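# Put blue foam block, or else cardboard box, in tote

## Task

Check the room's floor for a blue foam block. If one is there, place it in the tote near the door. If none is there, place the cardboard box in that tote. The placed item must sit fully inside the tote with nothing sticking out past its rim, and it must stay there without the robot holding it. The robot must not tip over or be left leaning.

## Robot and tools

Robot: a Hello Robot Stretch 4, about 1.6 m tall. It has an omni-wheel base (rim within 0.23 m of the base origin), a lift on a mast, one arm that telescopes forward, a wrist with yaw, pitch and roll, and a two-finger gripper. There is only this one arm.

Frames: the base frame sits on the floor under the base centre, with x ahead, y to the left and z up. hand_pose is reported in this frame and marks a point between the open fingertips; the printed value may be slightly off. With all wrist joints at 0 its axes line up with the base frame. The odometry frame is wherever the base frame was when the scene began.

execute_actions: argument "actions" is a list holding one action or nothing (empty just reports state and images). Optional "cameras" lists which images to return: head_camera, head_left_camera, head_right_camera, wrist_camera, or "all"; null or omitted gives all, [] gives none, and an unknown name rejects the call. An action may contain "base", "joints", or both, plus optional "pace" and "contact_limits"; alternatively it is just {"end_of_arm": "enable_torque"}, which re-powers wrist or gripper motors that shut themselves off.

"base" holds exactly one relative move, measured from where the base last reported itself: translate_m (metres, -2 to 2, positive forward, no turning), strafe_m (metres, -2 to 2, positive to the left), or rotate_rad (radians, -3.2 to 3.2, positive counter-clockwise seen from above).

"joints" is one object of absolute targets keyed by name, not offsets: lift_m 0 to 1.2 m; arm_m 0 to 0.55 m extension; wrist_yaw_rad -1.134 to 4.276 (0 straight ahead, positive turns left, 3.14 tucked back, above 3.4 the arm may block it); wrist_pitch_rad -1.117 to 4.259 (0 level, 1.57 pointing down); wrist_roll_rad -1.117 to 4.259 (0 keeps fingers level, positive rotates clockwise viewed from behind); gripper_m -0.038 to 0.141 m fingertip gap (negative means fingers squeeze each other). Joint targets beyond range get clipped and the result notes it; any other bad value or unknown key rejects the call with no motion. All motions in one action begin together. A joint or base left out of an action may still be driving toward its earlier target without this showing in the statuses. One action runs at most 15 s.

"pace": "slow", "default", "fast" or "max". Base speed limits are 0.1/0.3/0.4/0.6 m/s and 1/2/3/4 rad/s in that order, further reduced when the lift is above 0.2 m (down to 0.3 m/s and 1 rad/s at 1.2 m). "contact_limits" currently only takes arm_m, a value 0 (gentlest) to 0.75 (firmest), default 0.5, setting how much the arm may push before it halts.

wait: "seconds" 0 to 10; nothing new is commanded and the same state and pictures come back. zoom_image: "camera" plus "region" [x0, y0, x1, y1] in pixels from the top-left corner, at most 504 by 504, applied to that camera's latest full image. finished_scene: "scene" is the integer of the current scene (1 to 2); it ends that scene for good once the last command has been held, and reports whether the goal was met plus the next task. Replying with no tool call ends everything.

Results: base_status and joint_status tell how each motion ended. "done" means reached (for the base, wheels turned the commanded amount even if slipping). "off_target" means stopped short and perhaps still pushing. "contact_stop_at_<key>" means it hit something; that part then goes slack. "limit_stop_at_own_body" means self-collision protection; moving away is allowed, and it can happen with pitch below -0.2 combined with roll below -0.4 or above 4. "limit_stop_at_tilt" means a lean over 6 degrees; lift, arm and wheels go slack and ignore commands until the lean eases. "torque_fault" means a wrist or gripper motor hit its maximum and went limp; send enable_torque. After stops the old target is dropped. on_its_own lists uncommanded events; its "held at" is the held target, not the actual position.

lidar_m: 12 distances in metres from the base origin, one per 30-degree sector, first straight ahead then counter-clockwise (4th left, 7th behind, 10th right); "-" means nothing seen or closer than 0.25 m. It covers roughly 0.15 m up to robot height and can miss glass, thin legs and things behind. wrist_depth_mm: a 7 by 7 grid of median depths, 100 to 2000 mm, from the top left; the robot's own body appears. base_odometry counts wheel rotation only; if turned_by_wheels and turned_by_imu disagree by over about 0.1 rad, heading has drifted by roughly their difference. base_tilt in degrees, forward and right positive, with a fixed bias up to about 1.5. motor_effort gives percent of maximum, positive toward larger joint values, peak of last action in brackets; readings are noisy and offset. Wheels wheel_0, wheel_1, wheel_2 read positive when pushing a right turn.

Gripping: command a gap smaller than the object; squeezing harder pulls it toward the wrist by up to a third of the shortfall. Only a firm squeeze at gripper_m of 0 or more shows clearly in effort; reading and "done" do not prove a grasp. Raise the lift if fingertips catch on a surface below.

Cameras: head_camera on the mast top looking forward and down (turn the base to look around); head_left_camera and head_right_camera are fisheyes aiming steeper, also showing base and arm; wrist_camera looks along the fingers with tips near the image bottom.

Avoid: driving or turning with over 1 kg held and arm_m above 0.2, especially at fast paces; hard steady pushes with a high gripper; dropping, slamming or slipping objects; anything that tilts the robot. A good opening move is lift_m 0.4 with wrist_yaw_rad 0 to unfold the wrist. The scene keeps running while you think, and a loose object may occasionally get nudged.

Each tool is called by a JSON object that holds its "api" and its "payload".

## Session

{"api": "execute_actions", "payload": {"actions": []}}

Scene clock: 0.00 s.
base_odometry: x=+0.000 y=+0.000 heading=+0.000 (m, m, rad; odometry frame)
turned_by_wheels: +0.000 (rad since the last result)
turned_by_imu: +0.000 (rad since the last result)
base_tilt: forward=+0.0 right=-0.4 (deg)
lidar_m: 0.99 1.52 1.64 1.05 0.83 0.82 0.92 1.11 1.80 1.14 0.90 0.89
base_status: not commanded
joint_positions: lift_m=+0.167 arm_m=-0.001 wrist_yaw_rad=+3.083 wrist_pitch_rad=-0.008 wrist_roll_rad=+0.008 gripper_m=+0.057
joint_status: not commanded
motor_effort: lift_m=+18 arm_m=-1 wrist_yaw_rad=+1 wrist_pitch_rad=-7 wrist_roll_rad=+1 gripper_m=-3 wheel_0=+0 wheel_1=-1 wheel_2=+1 (%)
hand_pose: x=-0.1130 y=+0.1040 z=+0.3473 quat_wxyz=(+0.029, +0.004, +0.004, +1.000) (m; base frame)
wrist_depth_mm: 145 147 1281 1078 931 798 715 / - 145 1255 1060 904 798 715 / - 135 229 1078 904 809 715 / 109 143 244 1060 917 798 707 / 141 1430 1255 1060 917 798 715 / 1499 1499 1229 1060 854 788 707 / 1008 1025 878 946 831 759 707
pictures: head_camera, head_left_camera, head_right_camera, wrist_camera
Images, in order (width x height): head_camera 420x560, head_left_camera 420x672, head_right_camera 420x672, wrist_camera 616x392.

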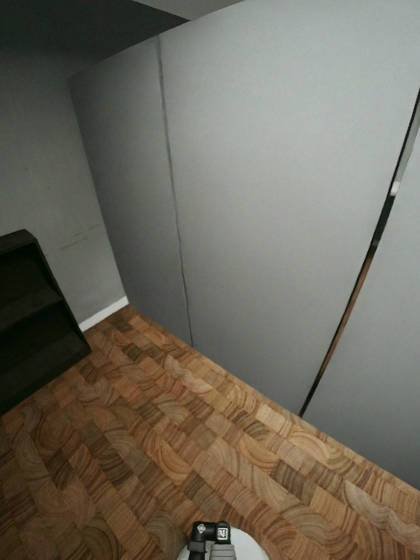

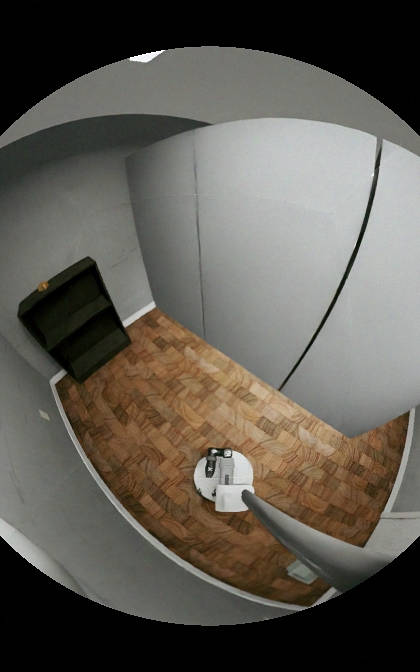

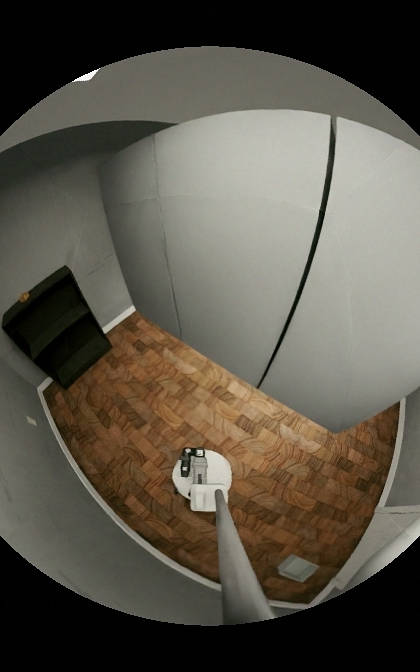

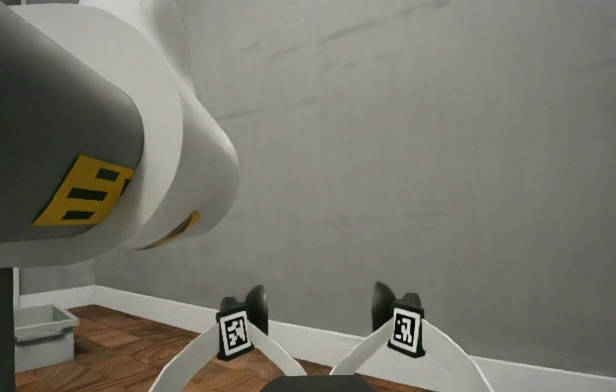

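{"api": "execute_actions", "payload": {"actions": [{"base":{"rotate_rad":-0.79}}], "cameras": ["head_right_camera","head_camera"]}}

Scene clock: 1.67 s.
base_odometry: x=+0.000 y=+0.000 heading=-0.790 (m, m, rad; odometry frame)
turned_by_wheels: -0.790 (rad since the last result)
turned_by_imu: -0.777 (rad since the last result)
base_tilt: forward=+0.1 right=-0.4 (deg)
lidar_m: 0.88 0.91 1.15 1.64 1.36 0.89 0.82 0.84 1.06 1.12 1.82 0.98
base_status: done
joint_positions: lift_m=+0.167 arm_m=-0.001 wrist_yaw_rad=+3.083 wrist_pitch_rad=-0.008 wrist_roll_rad=+0.008 gripper_m=+0.057
joint_status: not commanded
motor_effort: lift_m=+18(18) arm_m=+0(1) wrist_yaw_rad=-2(1) wrist_pitch_rad=-7(7) wrist_roll_rad=+0(1) gripper_m=-2(4) wheel_0=+1(6) wheel_1=+2(9) wheel_2=+2(8) (%)
hand_pose: x=-0.1130 y=+0.1040 z=+0.3473 quat_wxyz=(+0.029, +0.004, +0.004, +1.000) (m; base frame)
wrist_depth_mm: 146 147 931 991 1008 1060 1098 / - 145 946 991 1008 1060 1098 / - 135 229 960 1008 1060 1060 / 109 143 244 960 1008 1042 1060 / 141 878 917 960 991 1042 1060 / 866 878 891 946 960 1008 1060 / 842 866 891 904 854 946 960
pictures: head_camera, head_right_camera
Images, in order (width x height): head_camera 420x560, head_right_camera 420x672.

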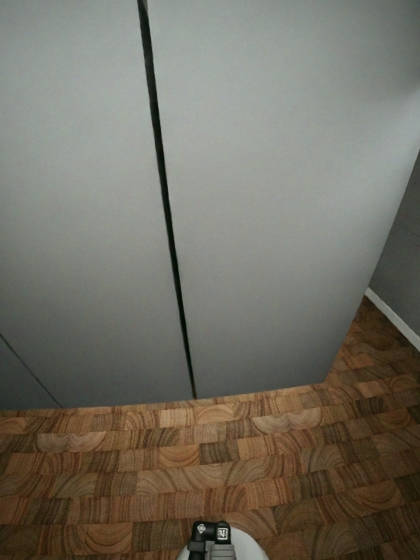

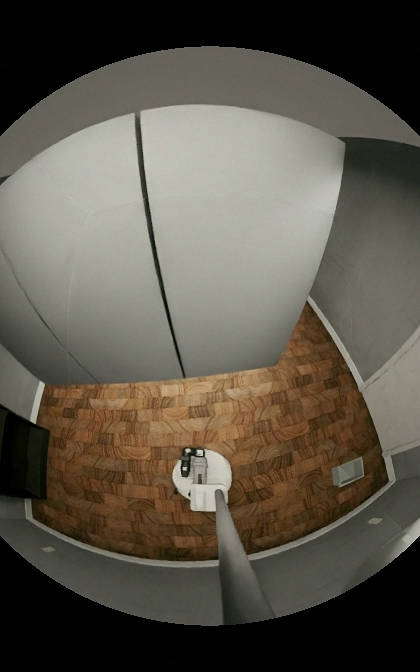

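Overshot slightly.

{"api": "execute_actions", "payload": {"actions": [{"base":{"rotate_rad":0.13}}], "cameras": []}}

{"api": "execute_actions", "payload": {"actions": [{"base":{"translate_m":0.5},"pace":"fast"}], "cameras": []}}

{"api": "execute_actions", "payload": {"actions": [{"base":{"strafe_m":-0.8},"pace":"fast"}], "cameras": ["head_right_camera","head_camera"]}}

Scene clock: 2.80 s.
base_odometry: x=+0.000 y=+0.000 heading=-0.660 (m, m, rad; odometry frame)
turned_by_wheels: +0.129 (rad since the last result)
turned_by_imu: +0.127 (rad since the last result)
base_tilt: forward=+0.2 right=-0.4 (deg)
lidar_m: 0.90 0.95 1.30 1.64 1.17 0.87 0.83 0.88 1.11 1.12 1.90 0.92
base_status: done
joint_positions: lift_m=+0.167 arm_m=-0.001 wrist_yaw_rad=+3.083 wrist_pitch_rad=-0.008 wrist_roll_rad=+0.008 gripper_m=+0.057
joint_status: not commanded
motor_effort: lift_m=+18(18) arm_m=+0(0) wrist_yaw_rad=+0(1) wrist_pitch_rad=-7(7) wrist_roll_rad=+0(1) gripper_m=-4(4) wheel_0=-3(7) wheel_1=-4(6) wheel_2=-4(6) (%)
hand_pose: x=-0.1130 y=+0.1040 z=+0.3473 quat_wxyz=(+0.029, +0.004, +0.004, +1.000) (m; base frame)
wrist_depth_mm: 145 147 960 976 976 976 976 / - 145 960 960 976 976 976 / - 135 229 931 946 960 960 / 109 143 244 931 946 946 960 / 141 917 917 917 946 960 946 / 904 917 931 931 931 946 946 / 891 904 878 904 854 917 917
pictures: none
No camera images: the call's "cameras" was empty. Leave "cameras" out to get every camera's image.

Scene clock: 5.33 s.
base_odometry: x=+0.395 y=-0.307 heading=-0.660 (m, m, rad; odometry frame)
turned_by_wheels: +0.000 (rad since the last result)
turned_by_imu: -0.001 (rad since the last result)
base_tilt: forward=+0.1 right=-0.5 (deg)
lidar_m: 0.37 0.41 0.59 1.63 1.71 1.37 1.33 1.39 1.40 1.81 0.55 0.41
base_status: done
joint_positions: lift_m=+0.167 arm_m=-0.001 wrist_yaw_rad=+3.083 wrist_pitch_rad=-0.008 wrist_roll_rad=+0.008 gripper_m=+0.057
joint_status: not commanded
motor_effort: lift_m=+18(18) arm_m=+0(0) wrist_yaw_rad=+0(1) wrist_pitch_rad=-8(5) wrist_roll_rad=+1(1) gripper_m=-5(3) wheel_0=+0(10) wheel_1=+2(10) wheel_2=+1(14) (%)
hand_pose: x=-0.1130 y=+0.1040 z=+0.3473 quat_wxyz=(+0.029, +0.004, +0.004, +1.000) (m; base frame)
wrist_depth_mm: 145 147 1464 1430 1464 1499 1499 / - 145 1430 1464 1430 1430 1464 / - 135 229 1397 1464 1430 1464 / 109 143 244 1430 1430 1430 1464 / 141 1366 1397 1430 1430 1430 1430 / 1366 1366 1397 1366 1308 1397 1430 / 1078 1025 878 960 854 946 960
pictures: none
No camera images: the call's "cameras" was empty. Leave "cameras" out to get every camera's image.

Scene clock: 8.47 s.
base_odometry: x=-0.096 y=-0.939 heading=-0.660 (m, m, rad; odometry frame)
turned_by_wheels: +0.000 (rad since the last result)
turned_by_imu: -0.005 (rad since the last result)
base_tilt: forward=+0.2 right=-0.4 (deg)
lidar_m: 0.37 0.41 0.55 1.58 1.88 1.40 1.34 0.86 1.05 1.01 1.06 1.49
base_status: done
joint_positions: lift_m=+0.167 arm_m=-0.001 wrist_yaw_rad=+3.083 wrist_pitch_rad=-0.008 wrist_roll_rad=+0.008 gripper_m=+0.057
joint_status: not commanded
motor_effort: lift_m=+18(18) arm_m=-1(0) wrist_yaw_rad=+1(0) wrist_pitch_rad=-7(6) wrist_roll_rad=+1(1) gripper_m=-5(5) wheel_0=+0(13) wheel_1=+0(13) wheel_2=+0(1) (%)
hand_pose: x=-0.1130 y=+0.1040 z=+0.3473 quat_wxyz=(+0.029, +0.004, +0.004, +1.000) (m; base frame)
wrist_depth_mm: 145 146 1464 1430 1464 1464 1464 / - 145 1464 1464 1499 1464 1430 / - 135 229 1430 1464 1464 1464 / 109 143 245 1430 1430 1464 1464 / 141 1397 1430 1397 1430 1430 1464 / 1366 1366 1430 1397 1308 1430 1430 / 891 854 891 946 866 960 960
pictures: head_camera, head_right_camera
Images, in order (width x height): head_camera 420x560, head_right_camera 420x672.

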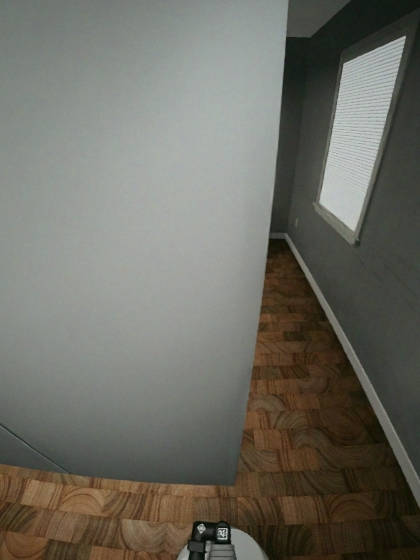

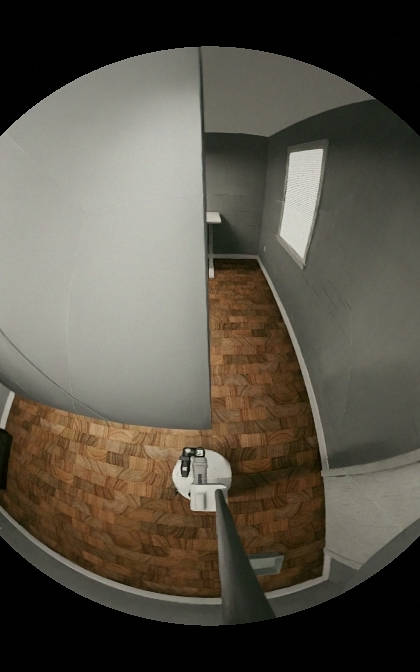

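{"api": "execute_actions", "payload": {"actions": [{"base":{"strafe_m":-0.55},"pace":"fast"}], "cameras": ["head_camera"]}}

{"api": "execute_actions", "payload": {"actions": [{"base":{"translate_m":1.4},"pace":"max"}], "cameras": ["head_left_camera"]}}

{"api": "execute_actions", "payload": {"actions": [{"base":{"rotate_rad":1.3},"joints":{"lift_m":0.4,"wrist_yaw_rad":0,"wrist_pitch_rad":0.35}}]}}

Scene clock: 11.23 s.
base_odometry: x=-0.433 y=-1.373 heading=-0.660 (m, m, rad; odometry frame)
turned_by_wheels: +0.000 (rad since the last result)
turned_by_imu: -0.003 (rad since the last result)
base_tilt: forward=+0.2 right=-0.4 (deg)
lidar_m: 1.80 0.68 0.63 1.54 1.91 0.81 0.81 0.65 0.46 0.47 0.50 0.69
base_status: done
joint_positions: lift_m=+0.167 arm_m=-0.001 wrist_yaw_rad=+3.083 wrist_pitch_rad=-0.008 wrist_roll_rad=+0.008 gripper_m=+0.057
joint_status: not commanded
motor_effort: lift_m=+18(18) arm_m=-1(1) wrist_yaw_rad=+0(0) wrist_pitch_rad=-8(7) wrist_roll_rad=+1(1) gripper_m=-6(4) wheel_0=-2(11) wheel_1=+2(14) wheel_2=+0(2) (%)
hand_pose: x=-0.1130 y=+0.1040 z=+0.3473 quat_wxyz=(+0.029, +0.004, +0.004, +1.000) (m; base frame)
wrist_depth_mm: 146 147 1499 1464 1499 1499 1499 / - 145 1464 1464 1499 1499 1499 / - 135 229 1430 1464 1499 1464 / 109 143 245 1430 1464 1430 1499 / 141 991 1430 1464 1499 1464 1464 / 820 1255 1397 1430 1042 1430 1430 / 798 1025 878 866 866 960 946
pictures: head_camera
Images, in order (width x height): head_camera 420x560.

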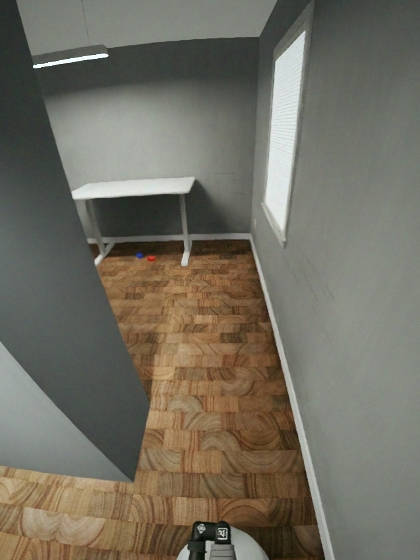

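Scene clock: 15.07 s.
base_odometry: x=+0.673 y=-2.232 heading=-0.660 (m, m, rad; odometry frame)
turned_by_wheels: +0.000 (rad since the last result)
turned_by_imu: -0.003 (rad since the last result)
base_tilt: forward=+0.1 right=-0.3 (deg)
lidar_m: 1.26 1.26 1.79 2.12 0.79 0.74 1.76 0.69 0.49 0.46 0.50 0.65
base_status: done
joint_positions: lift_m=+0.167 arm_m=-0.001 wrist_yaw_rad=+3.083 wrist_pitch_rad=-0.008 wrist_roll_rad=+0.008 gripper_m=+0.057
joint_status: not commanded
motor_effort: lift_m=+18(18) arm_m=-1(0) wrist_yaw_rad=+1(0) wrist_pitch_rad=-7(7) wrist_roll_rad=+1(1) gripper_m=-4(3) wheel_0=-1(9) wheel_1=+1(9) wheel_2=+2(18) (%)
hand_pose: x=-0.1130 y=+0.1040 z=+0.3473 quat_wxyz=(+0.029, +0.004, +0.004, +1.000) (m; base frame)
wrist_depth_mm: 145 147 - - - 778 1138 / - 145 - - - 788 1160 / - 135 229 - - 750 788 / 109 143 244 - - 741 1138 / 141 1060 - - - 768 1138 / 854 1281 1499 1618 1042 759 1138 / 831 1025 878 946 866 668 788
pictures: head_left_camera
Images, in order (width x height): head_left_camera 420x672.

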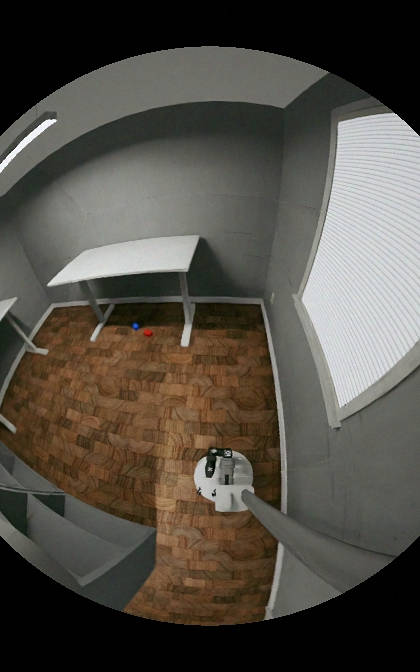

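Scene clock: 17.43 s.
base_odometry: x=+0.673 y=-2.232 heading=+0.639 (m, m, rad; odometry frame)
turned_by_wheels: +1.299 (rad since the last result)
turned_by_imu: +1.278 (rad since the last result)
base_tilt: forward=+0.0 right=-0.3 (deg)
lidar_m: 2.50 1.11 0.74 0.94 1.00 0.57 0.48 0.48 0.52 0.91 1.27 1.41
base_status: done
joint_positions: lift_m=+0.400 arm_m=-0.001 wrist_yaw_rad=+0.001 wrist_pitch_rad=+0.352 wrist_roll_rad=+0.008 gripper_m=+0.057
joint_status: all done
motor_effort: lift_m=+20(20) arm_m=-1(1) wrist_yaw_rad=+0(8) wrist_pitch_rad=-6(3) wrist_roll_rad=+2(1) gripper_m=-4(5) wheel_0=-2(8) wheel_1=-4(10) wheel_2=-4(13) (%)
hand_pose: x=+0.4408 y=-0.0873 z=+0.4785 quat_wxyz=(+0.985, +0.004, +0.175, +0.000) (m; base frame)
wrist_depth_mm: 1756 - - - - - 1808 / 1708 - - - - - 1863 / 1756 - - - - - - / 1863 - - 1983 1863 1756 1756 / 1336 1397 1366 1366 1308 1281 1281 / 1060 1042 991 1042 931 976 960 / 854 854 768 809 750 778 798
pictures: head_camera, head_left_camera, head_right_camera, wrist_camera
Images, in order (width x height): head_camera 420x560, head_left_camera 420x672, head_right_camera 420x672, wrist_camera 616x392.

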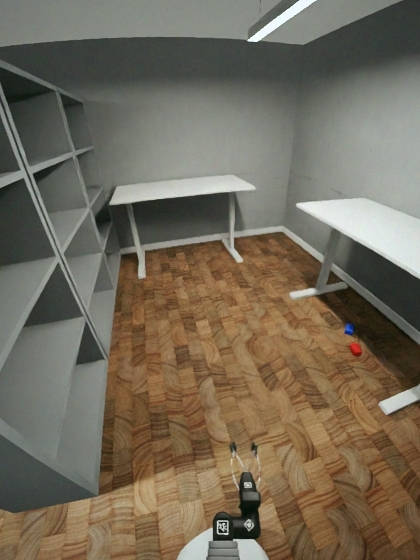

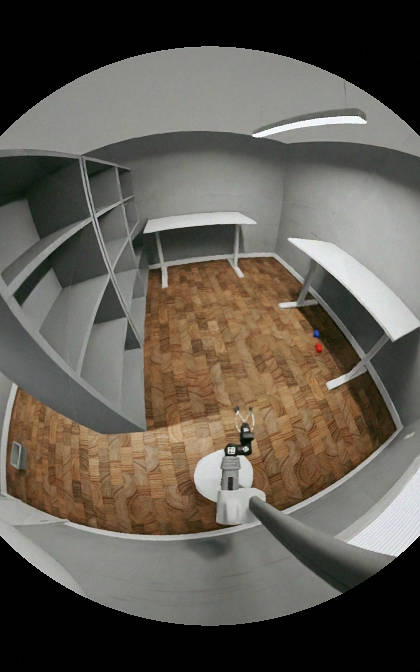

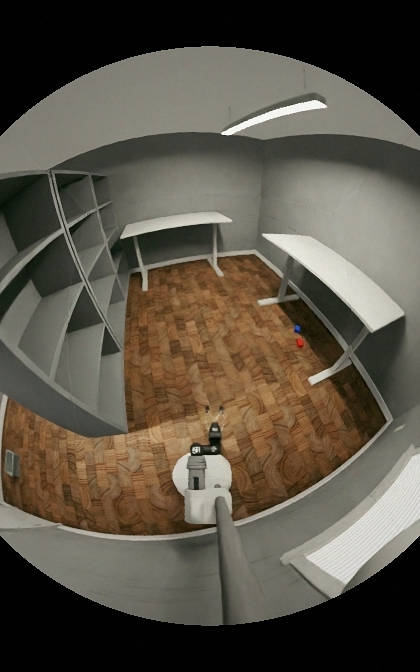

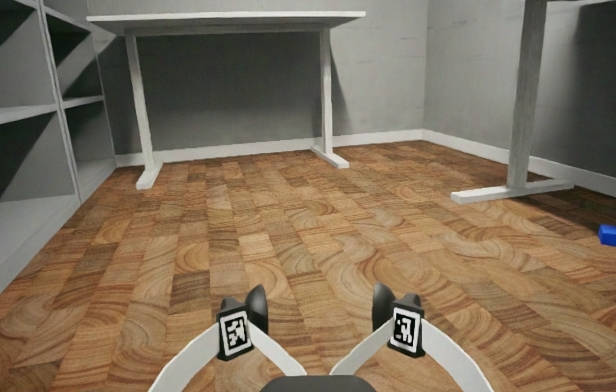

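{"api": "execute_actions", "payload": {"actions": [{"base":{"translate_m":1.22},"pace":"max"}], "cameras": []}}

{"api": "execute_actions", "payload": {"actions": [{"base":{"rotate_rad":-1.3},"joints":{"wrist_pitch_rad":0.8,"gripper_m":0.14,"lift_m":0.3}}], "cameras": []}}

{"api": "execute_actions", "payload": {"actions": [{"base":{"translate_m":0.4},"joints":{"arm_m":0.15},"pace":"fast"}]}}

Scene clock: 21.57 s.
base_odometry: x=+1.652 y=-1.504 heading=+0.639 (m, m, rad; odometry frame)
turned_by_wheels: +0.000 (rad since the last result)
turned_by_imu: -0.003 (rad since the last result)
base_tilt: forward=+0.1 right=-0.3 (deg)
lidar_m: 1.32 1.32 1.03 0.87 0.87 1.00 1.63 1.63 1.06 0.89 0.88 1.05
base_status: done
joint_positions: lift_m=+0.400 arm_m=-0.001 wrist_yaw_rad=+0.000 wrist_pitch_rad=+0.352 wrist_roll_rad=+0.008 gripper_m=+0.057
joint_status: not commanded
motor_effort: lift_m=+19(20) arm_m=+0(1) wrist_yaw_rad=-1(2) wrist_pitch_rad=-6(5) wrist_roll_rad=+0(0) gripper_m=-3(3) wheel_0=+0(8) wheel_1=+2(10) wheel_2=+1(14) (%)
hand_pose: x=+0.4407 y=-0.0873 z=+0.4786 quat_wxyz=(+0.985, +0.004, +0.175, -0.001) (m; base frame)
wrist_depth_mm: 1537 1618 1708 1756 1863 1983 1576 / 1537 1618 1756 1808 - - 1618 / 1618 1661 1808 1921 - - 1618 / 1708 1708 1808 1756 1921 1808 1661 / 1336 1397 1366 1397 1308 1281 1255 / 1042 1042 991 1008 946 991 976 / 854 842 778 788 768 798 788
pictures: none
No camera images: the call's "cameras" was empty. Leave "cameras" out to get every camera's image.

Scene clock: 23.47 s.
base_odometry: x=+1.652 y=-1.504 heading=-0.660 (m, m, rad; odometry frame)
turned_by_wheels: -1.299 (rad since the last result)
turned_by_imu: -1.279 (rad since the last result)
base_tilt: forward=+0.0 right=-0.4 (deg)
lidar_m: 0.88 0.93 1.35 1.32 1.24 0.91 0.87 0.91 1.74 1.62 1.72 0.94
base_status: done
joint_positions: lift_m=+0.300 arm_m=-0.001 wrist_yaw_rad=+0.000 wrist_pitch_rad=+0.801 wrist_roll_rad=+0.008 gripper_m=+0.140
joint_status: all done
motor_effort: lift_m=+15(17) arm_m=-1(1) wrist_yaw_rad=+0(1) wrist_pitch_rad=-3(2) wrist_roll_rad=+1(1) gripper_m=-3(5) wheel_0=+4(6) wheel_1=+2(10) wheel_2=+4(10) (%)
hand_pose: x=+0.3706 y=-0.0874 z=+0.2712 quat_wxyz=(+0.921, +0.004, +0.390, -0.002) (m; base frame)
wrist_depth_mm: 1336 1255 1308 1281 1205 1160 1042 / 1060 1008 1025 946 960 946 891 / 831 831 820 809 788 778 768 / 723 699 683 683 661 668 654 / 615 609 597 585 580 574 559 / 535 521 525 521 517 215 496 / 480 459 459 156 445 442 452
pictures: none
No camera images: the call's "cameras" was empty. Leave "cameras" out to get every camera's image.

Scene clock: 25.77 s.
base_odometry: x=+1.968 y=-1.749 heading=-0.660 (m, m, rad; odometry frame)
turned_by_wheels: +0.000 (rad since the last result)
turned_by_imu: -0.001 (rad since the last result)
base_tilt: forward=+0.0 right=-0.4 (deg)
lidar_m: 0.48 0.50 0.71 1.32 1.38 1.33 1.28 1.33 1.71 1.63 0.70 0.51
base_status: done
joint_positions: lift_m=+0.300 arm_m=+0.149 wrist_yaw_rad=+0.000 wrist_pitch_rad=+0.802 wrist_roll_rad=+0.008 gripper_m=+0.140
joint_status: all done
motor_effort: lift_m=+15(15) arm_m=+6(10) wrist_yaw_rad=-1(0) wrist_pitch_rad=-5(5) wrist_roll_rad=+2(0) gripper_m=-1(1) wheel_0=-1(9) wheel_1=+2(9) wheel_2=+1(12) (%)
hand_pose: x=+0.5205 y=-0.0874 z=+0.2712 quat_wxyz=(+0.921, +0.004, +0.390, -0.002) (m; base frame)
wrist_depth_mm: 842 854 842 854 854 854 866 / 931 931 931 946 904 904 891 / 820 842 809 788 788 778 759 / 707 691 691 683 661 654 647 / 609 597 597 564 580 580 559 / 535 517 530 521 500 213 500 / 477 462 459 156 445 445 455
pictures: head_camera, head_left_camera, head_right_camera, wrist_camera
Images, in order (width x height): head_camera 420x560, head_left_camera 420x672, head_right_camera 420x672, wrist_camera 616x392.

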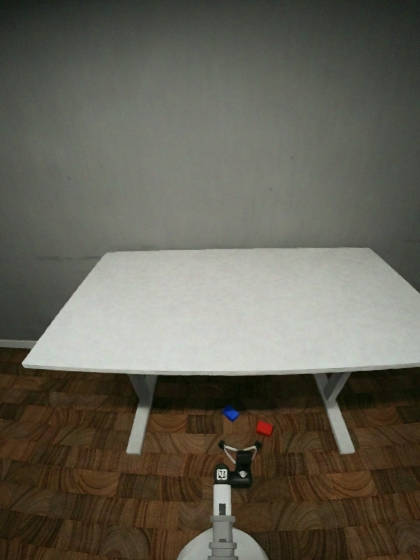

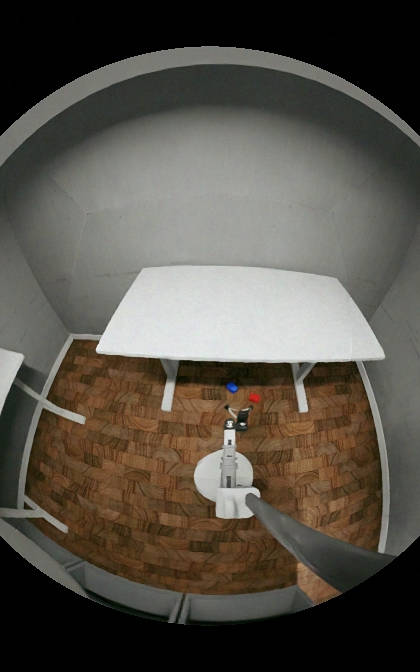

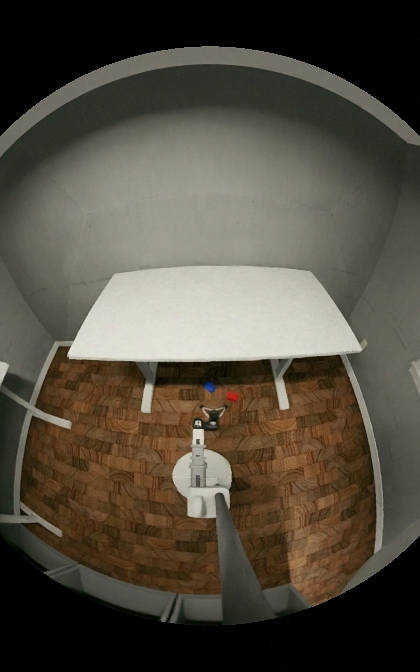

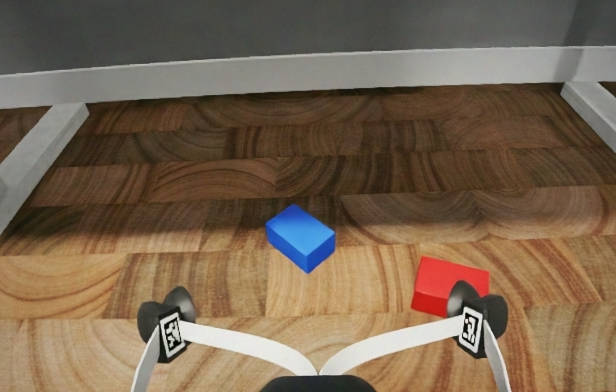

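{"api": "execute_actions", "payload": {"actions": [{"base":{"strafe_m":-0.06},"joints":{"arm_m":0.44,"wrist_yaw_rad":0.9,"wrist_pitch_rad":1.2,"lift_m":0.22}}], "cameras": ["wrist_camera","head_camera"]}}

Scene clock: 28.17 s.
base_odometry: x=+1.931 y=-1.796 heading=-0.660 (m, m, rad; odometry frame)
turned_by_wheels: +0.000 (rad since the last result)
turned_by_imu: -0.001 (rad since the last result)
base_tilt: forward=+0.1 right=-0.4 (deg)
lidar_m: 0.48 0.51 0.72 1.38 1.45 1.32 1.27 1.33 1.64 1.55 0.72 0.50
base_status: done
joint_positions: lift_m=+0.220 arm_m=+0.439 wrist_yaw_rad=+0.900 wrist_pitch_rad=+1.201 wrist_roll_rad=+0.008 gripper_m=+0.140
joint_status: all done
motor_effort: lift_m=+15(14) arm_m=+6(9) wrist_yaw_rad=+2(4) wrist_pitch_rad=-2(2) wrist_roll_rad=+1(1) gripper_m=+0(0) wheel_0=-2(11) wheel_1=-2(11) wheel_2=+0(1) (%)
hand_pose: x=+0.7432 y=+0.0274 z=+0.1295 quat_wxyz=(+0.744, -0.243, +0.510, +0.357) (m; base frame)
wrist_depth_mm: 484 492 492 480 473 469 466 / 466 459 452 445 442 436 433 / 430 427 421 415 413 404 402 / 404 397 392 392 387 379 375 / 379 377 370 364 362 357 353 / 355 351 347 345 303 214 334 / 338 334 324 156 283 319 317
pictures: head_camera, wrist_camera
Images, in order (width x height): head_camera 420x560, wrist_camera 616x392.

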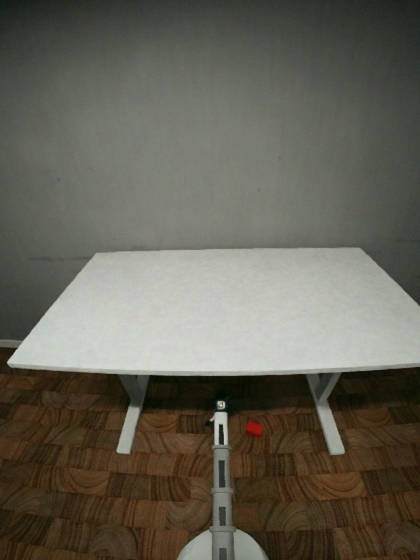

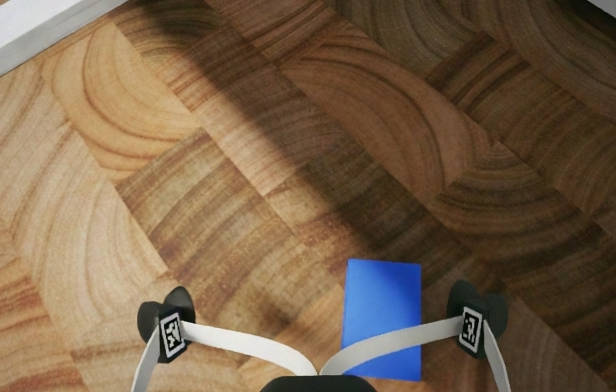

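{"api": "execute_actions", "payload": {"actions": [{"base":{"strafe_m":-0.033},"joints":{"arm_m":0.482,"gripper_m":0.11}}], "cameras": []}}

{"api": "execute_actions", "payload": {"actions": [{"joints":{"lift_m":0.122}}], "cameras": ["wrist_camera"]}}

Scene clock: 29.80 s.
base_odometry: x=+1.911 y=-1.822 heading=-0.660 (m, m, rad; odometry frame)
turned_by_wheels: +0.000 (rad since the last result)
turned_by_imu: -0.001 (rad since the last result)
base_tilt: forward=+0.1 right=-0.5 (deg)
lidar_m: 0.48 0.51 0.70 1.40 1.48 1.33 1.27 1.32 1.61 1.53 0.69 0.50
base_status: done
joint_positions: lift_m=+0.220 arm_m=+0.481 wrist_yaw_rad=+0.900 wrist_pitch_rad=+1.201 wrist_roll_rad=+0.008 gripper_m=+0.110
joint_status: all done
motor_effort: lift_m=+15(15) arm_m=+6(9) wrist_yaw_rad=+0(1) wrist_pitch_rad=-1(2) wrist_roll_rad=+3(1) gripper_m=-3(1) wheel_0=+0(9) wheel_1=-3(11) wheel_2=+0(0) (%)
hand_pose: x=+0.7852 y=+0.0274 z=+0.1295 quat_wxyz=(+0.744, -0.243, +0.510, +0.357) (m; base frame)
wrist_depth_mm: 496 500 492 480 473 469 459 / 466 459 455 445 445 436 430 / 433 430 418 418 413 407 402 / 402 402 394 392 387 382 377 / 377 377 373 366 362 357 353 / 355 351 343 304 340 332 336 / 338 332 322 157 319 317 315
pictures: none
No camera images: the call's "cameras" was empty. Leave "cameras" out to get every camera's image.

Scene clock: 31.23 s.
base_odometry: x=+1.911 y=-1.822 heading=-0.660 (m, m, rad; odometry frame)
turned_by_wheels: +0.000 (rad since the last result)
turned_by_imu: +0.000 (rad since the last result)
base_tilt: forward=-0.1 right=-0.5 (deg)
lidar_m: 0.48 0.50 0.71 1.41 1.46 1.33 1.28 1.33 1.59 1.53 0.71 0.52
base_status: not commanded
joint_positions: lift_m=+0.122 arm_m=+0.481 wrist_yaw_rad=+0.900 wrist_pitch_rad=+1.201 wrist_roll_rad=+0.008 gripper_m=+0.110
joint_status: all done
motor_effort: lift_m=+15(14) arm_m=+6(6) wrist_yaw_rad=+0(1) wrist_pitch_rad=-3(1) wrist_roll_rad=+1(1) gripper_m=-2(2) wheel_0=+0(1) wheel_1=-2(3) wheel_2=+0(0) (%)
hand_pose: x=+0.7852 y=+0.0274 z=+0.0315 quat_wxyz=(+0.744, -0.243, +0.510, +0.357) (m; base frame)
wrist_depth_mm: 370 359 357 351 347 342 336 / 343 336 329 325 320 317 315 / 315 310 307 303 300 296 291 / 293 291 287 283 279 277 274 / 276 274 271 221 264 262 258 / 259 257 217 209 246 242 243 / 246 242 236 157 230 230 232
pictures: wrist_camera
Images, in order (width x height): wrist_camera 616x392.

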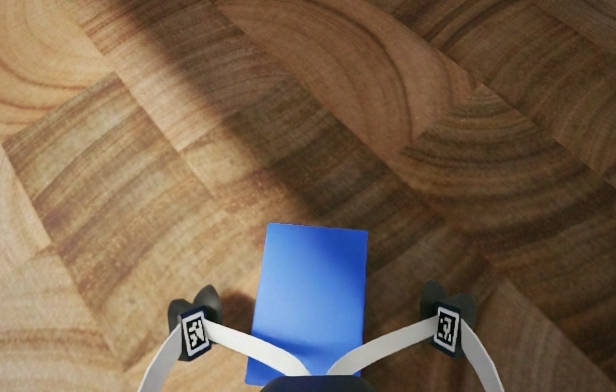

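{"api": "execute_actions", "payload": {"actions": [{"joints":{"lift_m":0.11,"gripper_m":0.01}}], "cameras": ["wrist_camera"]}}

{"api": "execute_actions", "payload": {"actions": [{"joints":{"lift_m":0.2}}], "cameras": ["wrist_camera"]}}

Scene clock: 33.27 s.
base_odometry: x=+1.911 y=-1.822 heading=-0.660 (m, m, rad; odometry frame)
turned_by_wheels: +0.000 (rad since the last result)
turned_by_imu: -0.001 (rad since the last result)
base_tilt: forward=-0.1 right=-0.6 (deg)
lidar_m: 0.49 0.51 0.71 1.40 1.48 1.33 1.27 1.34 1.58 1.52 0.71 0.51
base_status: not commanded
joint_positions: lift_m=+0.110 arm_m=+0.481 wrist_yaw_rad=+0.900 wrist_pitch_rad=+1.201 wrist_roll_rad=+0.008 gripper_m=+0.011
joint_status: all done
motor_effort: lift_m=+14(15) arm_m=+6(6) wrist_yaw_rad=+0(1) wrist_pitch_rad=-2(2) wrist_roll_rad=+1(1) gripper_m=-23(25) wheel_0=+0(0) wheel_1=-3(2) wheel_2=+0(0) (%)
hand_pose: x=+0.7852 y=+0.0274 z=+0.0195 quat_wxyz=(+0.744, -0.243, +0.510, +0.357) (m; base frame)
wrist_depth_mm: 351 343 340 336 330 325 322 / 327 320 317 310 307 303 300 / 301 297 294 290 285 282 279 / 281 278 274 271 267 265 263 / 263 260 258 198 249 249 246 / 247 245 241 186 190 235 232 / 234 229 181 176 179 169 221
pictures: wrist_camera
Images, in order (width x height): wrist_camera 616x392.

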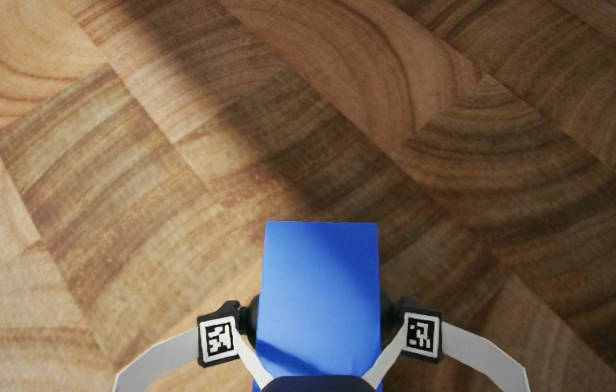

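Scene clock: 34.63 s.
base_odometry: x=+1.911 y=-1.822 heading=-0.660 (m, m, rad; odometry frame)
turned_by_wheels: +0.000 (rad since the last result)
turned_by_imu: +0.000 (rad since the last result)
base_tilt: forward=+0.1 right=-0.4 (deg)
lidar_m: 0.47 0.49 0.70 1.41 1.46 1.32 1.27 1.33 1.60 1.53 0.70 0.49
base_status: not commanded
joint_positions: lift_m=+0.200 arm_m=+0.481 wrist_yaw_rad=+0.900 wrist_pitch_rad=+1.201 wrist_roll_rad=+0.008 gripper_m=+0.011
joint_status: all done
motor_effort: lift_m=+20(21) arm_m=+6(6) wrist_yaw_rad=+0(1) wrist_pitch_rad=-2(1) wrist_roll_rad=+1(2) gripper_m=-24(23) wheel_0=+0(1) wheel_1=-3(3) wheel_2=+0(0) (%)
hand_pose: x=+0.7852 y=+0.0274 z=+0.1090 quat_wxyz=(+0.744, -0.243, +0.510, +0.357) (m; base frame)
wrist_depth_mm: 480 469 466 455 445 439 436 / 442 433 427 424 415 410 407 / 410 399 397 392 389 382 379 / 382 377 375 368 364 362 353 / 357 355 349 198 336 338 334 / 336 330 327 187 190 319 314 / 320 310 181 176 178 170 300
pictures: wrist_camera
Images, in order (width x height): wrist_camera 616x392.

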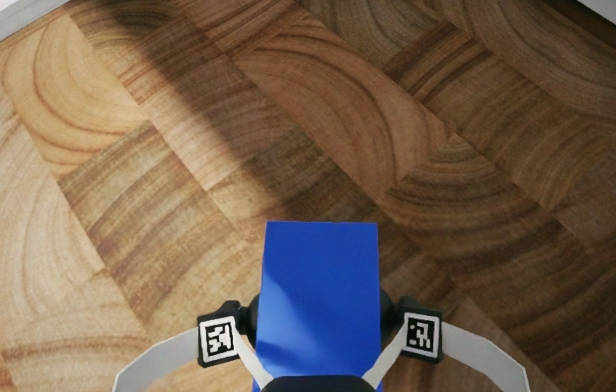

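{"api": "execute_actions", "payload": {"actions": [{"base":{"translate_m":-0.4},"joints":{"arm_m":0.08,"wrist_yaw_rad":0,"lift_m":0.38},"pace":"fast"}], "cameras": []}}

{"api": "execute_actions", "payload": {"actions": [{"base":{"rotate_rad":3.19}}], "cameras": []}}

{"api": "execute_actions", "payload": {"actions": [{"base":{"strafe_m":1.08},"pace":"fast"}], "cameras": ["wrist_camera","head_camera"]}}

Scene clock: 37.20 s.
base_odometry: x=+1.595 y=-1.577 heading=-0.661 (m, m, rad; odometry frame)
turned_by_wheels: +0.000 (rad since the last result)
turned_by_imu: +0.000 (rad since the last result)
base_tilt: forward=+0.0 right=-0.4 (deg)
lidar_m: 0.88 0.93 1.48 1.40 1.25 0.91 0.87 0.92 1.63 1.53 1.59 0.94
base_status: done
joint_positions: lift_m=+0.380 arm_m=+0.081 wrist_yaw_rad=+0.000 wrist_pitch_rad=+1.201 wrist_roll_rad=+0.008 gripper_m=+0.011
joint_status: all done
motor_effort: lift_m=+20(23) arm_m=-6(4) wrist_yaw_rad=-1(7) wrist_pitch_rad=-4(4) wrist_roll_rad=+0(1) gripper_m=-24(24) wheel_0=-1(9) wheel_1=-2(8) wheel_2=+0(15) (%)
hand_pose: x=+0.3561 y=-0.0874 z=+0.2890 quat_wxyz=(+0.825, +0.003, +0.565, -0.002) (m; base frame)
wrist_depth_mm: 732 707 707 691 691 676 676 / 676 668 647 647 640 627 627 / 627 615 615 597 591 591 585 / 580 574 569 564 559 549 544 / 549 539 535 198 517 521 508 / 512 512 504 186 190 496 488 / 488 480 180 176 179 170 462
pictures: none
No camera images: the call's "cameras" was empty. Leave "cameras" out to get every camera's image.

Scene clock: 40.07 s.
base_odometry: x=+1.595 y=-1.577 heading=+2.529 (m, m, rad; odometry frame)
turned_by_wheels: +3.189 (rad since the last result)
turned_by_imu: +3.138 (rad since the last result)
base_tilt: forward=+0.0 right=-0.3 (deg)
lidar_m: 0.86 0.92 1.61 1.52 1.59 0.93 0.89 0.96 1.45 1.43 1.22 0.91
base_status: done
joint_positions: lift_m=+0.380 arm_m=+0.081 wrist_yaw_rad=+0.000 wrist_pitch_rad=+1.201 wrist_roll_rad=+0.008 gripper_m=+0.011
joint_status: not commanded
motor_effort: lift_m=+20(20) arm_m=-6(6) wrist_yaw_rad=+1(1) wrist_pitch_rad=-3(4) wrist_roll_rad=+1(0) gripper_m=-25(22) wheel_0=-1(10) wheel_1=-2(9) wheel_2=-3(9) (%)
hand_pose: x=+0.3562 y=-0.0874 z=+0.2890 quat_wxyz=(+0.825, +0.003, +0.565, -0.002) (m; base frame)
wrist_depth_mm: 683 683 676 676 661 661 661 / 676 654 647 647 640 627 627 / 627 615 609 603 597 585 580 / 580 574 574 564 559 549 544 / 539 535 535 198 517 517 512 / 508 508 504 186 189 488 484 / 484 477 181 176 179 169 462
pictures: none
No camera images: the call's "cameras" was empty. Leave "cameras" out to get every camera's image.

Scene clock: 43.90 s.
base_odometry: x=+0.974 y=-2.461 heading=+2.529 (m, m, rad; odometry frame)
turned_by_wheels: +0.000 (rad since the last result)
turned_by_imu: +0.003 (rad since the last result)
base_tilt: forward=+0.2 right=-0.4 (deg)
lidar_m: 1.63 0.68 0.45 0.44 0.50 0.69 0.99 0.91 1.27 2.50 1.26 1.04
base_status: done
joint_positions: lift_m=+0.380 arm_m=+0.081 wrist_yaw_rad=+0.000 wrist_pitch_rad=+1.201 wrist_roll_rad=+0.008 gripper_m=+0.011
joint_status: not commanded
motor_effort: lift_m=+20(20) arm_m=-6(6) wrist_yaw_rad=+2(2) wrist_pitch_rad=-3(3) wrist_roll_rad=+1(2) gripper_m=-25(25) wheel_0=+3(13) wheel_1=-2(14) wheel_2=+0(3) (%)
hand_pose: x=+0.3562 y=-0.0874 z=+0.2891 quat_wxyz=(+0.825, +0.003, +0.565, -0.002) (m; base frame)
wrist_depth_mm: 715 707 707 699 683 683 668 / 676 668 654 640 634 627 627 / 621 615 609 597 591 585 580 / 580 574 569 564 559 549 549 / 544 544 535 198 521 517 512 / 512 512 500 187 190 484 480 / 484 477 181 176 179 169 462
pictures: head_camera, wrist_camera
Images, in order (width x height): head_camera 420x560, wrist_camera 616x392.

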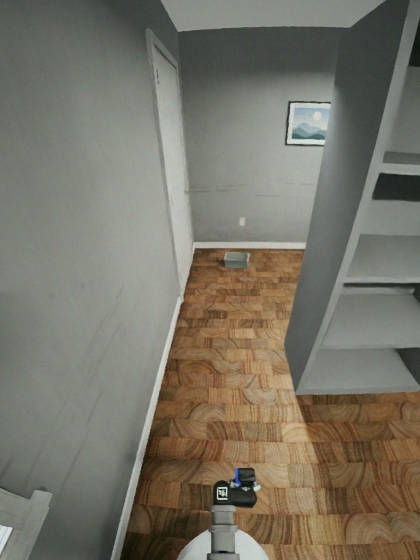

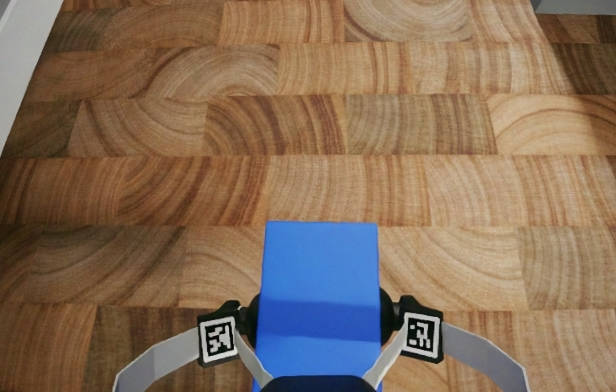

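{"api": "execute_actions", "payload": {"actions": [{"base":{"translate_m":1.95},"pace":"fast"}], "cameras": ["wrist_camera","head_camera"]}}

Scene clock: 50.23 s.
base_odometry: x=-0.621 y=-1.339 heading=+2.529 (m, m, rad; odometry frame)
turned_by_wheels: +0.000 (rad since the last result)
turned_by_imu: -0.005 (rad since the last result)
base_tilt: forward=+0.1 right=-0.5 (deg)
lidar_m: 0.65 0.52 0.38 0.35 0.41 0.59 3.72 0.78 0.83 2.60 1.58 0.65
base_status: done
joint_positions: lift_m=+0.380 arm_m=+0.081 wrist_yaw_rad=+0.000 wrist_pitch_rad=+1.201 wrist_roll_rad=+0.008 gripper_m=+0.011
joint_status: not commanded
motor_effort: lift_m=+19(20) arm_m=-6(6) wrist_yaw_rad=+1(0) wrist_pitch_rad=-2(3) wrist_roll_rad=+1(1) gripper_m=-24(25) wheel_0=+1(10) wheel_1=+1(9) wheel_2=+0(14) (%)
hand_pose: x=+0.3562 y=-0.0874 z=+0.2891 quat_wxyz=(+0.825, +0.003, +0.565, -0.002) (m; base frame)
wrist_depth_mm: 603 723 699 676 585 554 668 / 603 668 654 640 634 609 621 / 609 621 609 597 564 535 580 / 574 574 564 559 559 559 549 / 544 539 535 198 517 525 512 / 517 508 504 186 190 492 484 / 488 477 181 177 179 170 462
pictures: head_camera, wrist_camera
Images, in order (width x height): head_camera 420x560, wrist_camera 616x392.

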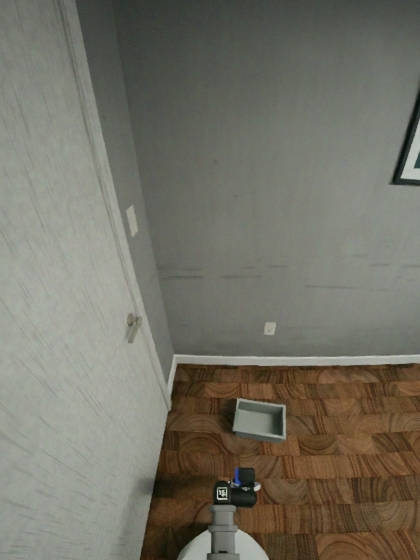

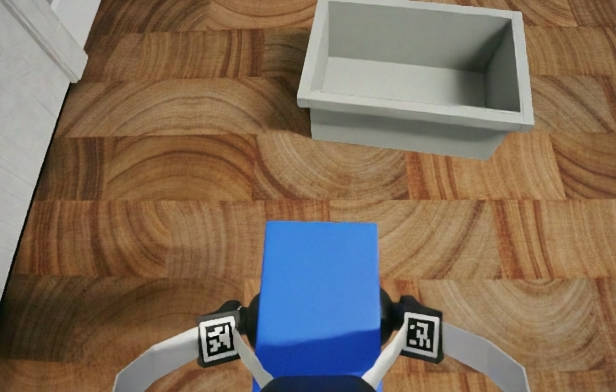

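{"api": "execute_actions", "payload": {"actions": [{"base":{"strafe_m":-0.14},"joints":{"arm_m":0.425,"lift_m":0.31}}], "cameras": ["wrist_camera","head_camera"]}}

Scene clock: 52.63 s.
base_odometry: x=-0.541 y=-1.225 heading=+2.529 (m, m, rad; odometry frame)
turned_by_wheels: +0.000 (rad since the last result)
turned_by_imu: -0.001 (rad since the last result)
base_tilt: forward=-0.1 right=-0.5 (deg)
lidar_m: 0.62 0.70 0.52 0.50 0.58 0.82 2.56 0.70 0.84 2.62 1.57 0.63
base_status: done
joint_positions: lift_m=+0.310 arm_m=+0.424 wrist_yaw_rad=+0.000 wrist_pitch_rad=+1.201 wrist_roll_rad=+0.008 gripper_m=+0.011
joint_status: all done
motor_effort: lift_m=+15(19) arm_m=+6(7) wrist_yaw_rad=-3(0) wrist_pitch_rad=-3(3) wrist_roll_rad=+1(1) gripper_m=-25(24) wheel_0=+1(10) wheel_1=-1(9) wheel_2=+0(2) (%)
hand_pose: x=+0.6991 y=-0.0874 z=+0.2195 quat_wxyz=(+0.825, +0.003, +0.565, -0.002) (m; base frame)
wrist_depth_mm: 603 609 591 591 580 574 574 / 585 574 564 554 549 544 539 / 539 539 530 517 512 512 508 / 500 492 379 389 484 477 469 / 473 469 436 198 379 370 442 / 445 436 343 186 189 359 418 / 424 320 181 176 179 170 397
pictures: head_camera, wrist_camera
Images, in order (width x height): head_camera 420x560, wrist_camera 616x392.

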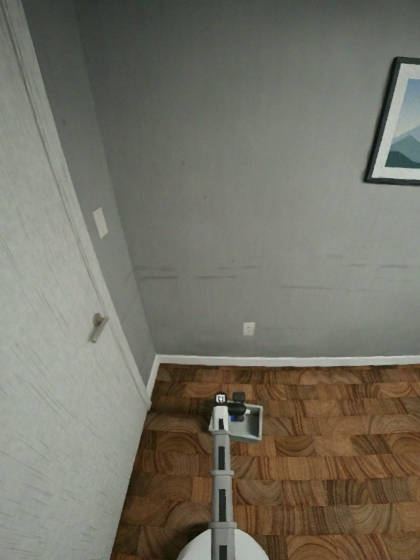

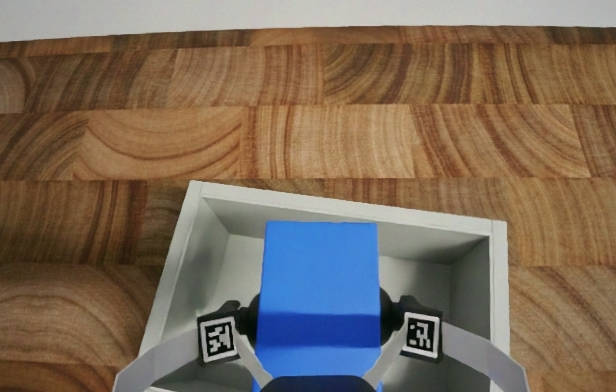

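{"api": "execute_actions", "payload": {"actions": [{"joints":{"arm_m":0.46,"wrist_yaw_rad":-0.13}}], "cameras": ["wrist_camera"]}}

{"api": "execute_actions", "payload": {"actions": [{"joints":{"lift_m":0.16}}], "cameras": ["wrist_camera","head_camera"]}}

Scene clock: 53.87 s.
base_odometry: x=-0.541 y=-1.225 heading=+2.529 (m, m, rad; odometry frame)
turned_by_wheels: +0.000 (rad since the last result)
turned_by_imu: +0.000 (rad since the last result)
base_tilt: forward=+0.1 right=-0.5 (deg)
lidar_m: 0.63 0.72 0.53 0.50 0.56 0.79 2.58 0.70 0.85 2.64 1.57 0.62
base_status: not commanded
joint_positions: lift_m=+0.310 arm_m=+0.459 wrist_yaw_rad=-0.129 wrist_pitch_rad=+1.201 wrist_roll_rad=+0.008 gripper_m=+0.011
joint_status: all done
motor_effort: lift_m=+15(15) arm_m=+6(4) wrist_yaw_rad=-3(4) wrist_pitch_rad=-3(3) wrist_roll_rad=+1(1) gripper_m=-25(24) wheel_0=+1(1) wheel_1=-1(1) wheel_2=+0(0) (%)
hand_pose: x=+0.7219 y=-0.1001 z=+0.2194 quat_wxyz=(+0.823, +0.040, +0.564, -0.056) (m; base frame)
wrist_depth_mm: 530 549 564 574 580 580 580 / 574 569 564 559 549 549 539 / 535 539 525 521 517 512 504 / 500 496 492 488 480 480 469 / 469 459 387 198 342 364 442 / 445 433 373 186 190 357 421 / 418 340 181 176 179 169 399
pictures: wrist_camera
Images, in order (width x height): wrist_camera 616x392.

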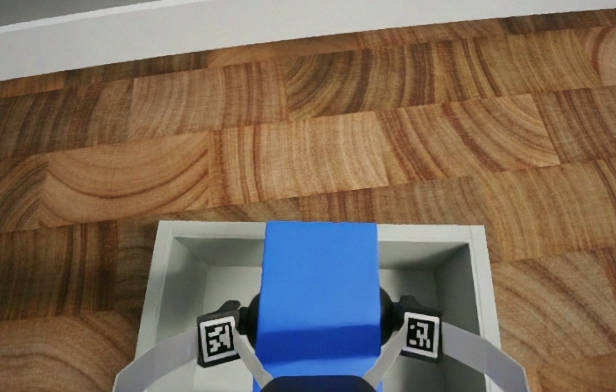

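Scene clock: 55.57 s.
base_odometry: x=-0.541 y=-1.225 heading=+2.529 (m, m, rad; odometry frame)
turned_by_wheels: +0.000 (rad since the last result)
turned_by_imu: +0.000 (rad since the last result)
base_tilt: forward=+0.1 right=-0.5 (deg)
lidar_m: 1.16 0.71 0.53 0.49 0.57 0.82 2.55 0.69 0.83 2.63 1.56 0.62
base_status: not commanded
joint_positions: lift_m=+0.160 arm_m=+0.459 wrist_yaw_rad=-0.130 wrist_pitch_rad=+1.201 wrist_roll_rad=+0.008 gripper_m=+0.011
joint_status: all done
motor_effort: lift_m=+15(14) arm_m=+6(6) wrist_yaw_rad=-2(1) wrist_pitch_rad=-3(3) wrist_roll_rad=+1(0) gripper_m=-26(23) wheel_0=+1(1) wheel_1=-1(1) wheel_2=+0(0) (%)
hand_pose: x=+0.7219 y=-0.1002 z=+0.0694 quat_wxyz=(+0.823, +0.040, +0.564, -0.056) (m; base frame)
wrist_depth_mm: 418 410 407 402 397 389 387 / 389 379 375 373 366 362 359 / 359 214 211 209 206 202 202 / 216 242 254 250 246 240 211 / 195 274 306 198 296 290 211 / 190 273 286 187 189 276 209 / 190 227 181 176 179 169 208
pictures: head_camera, wrist_camera
Images, in order (width x height): head_camera 420x560, wrist_camera 616x392.

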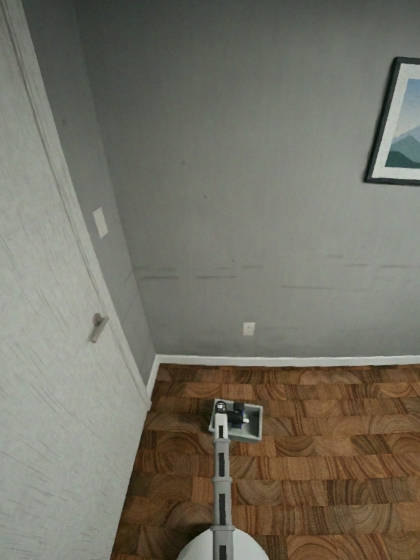

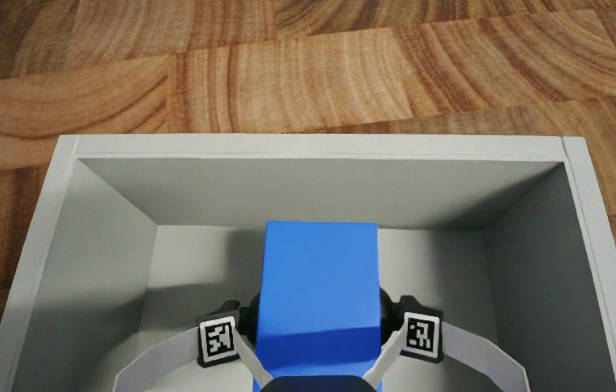

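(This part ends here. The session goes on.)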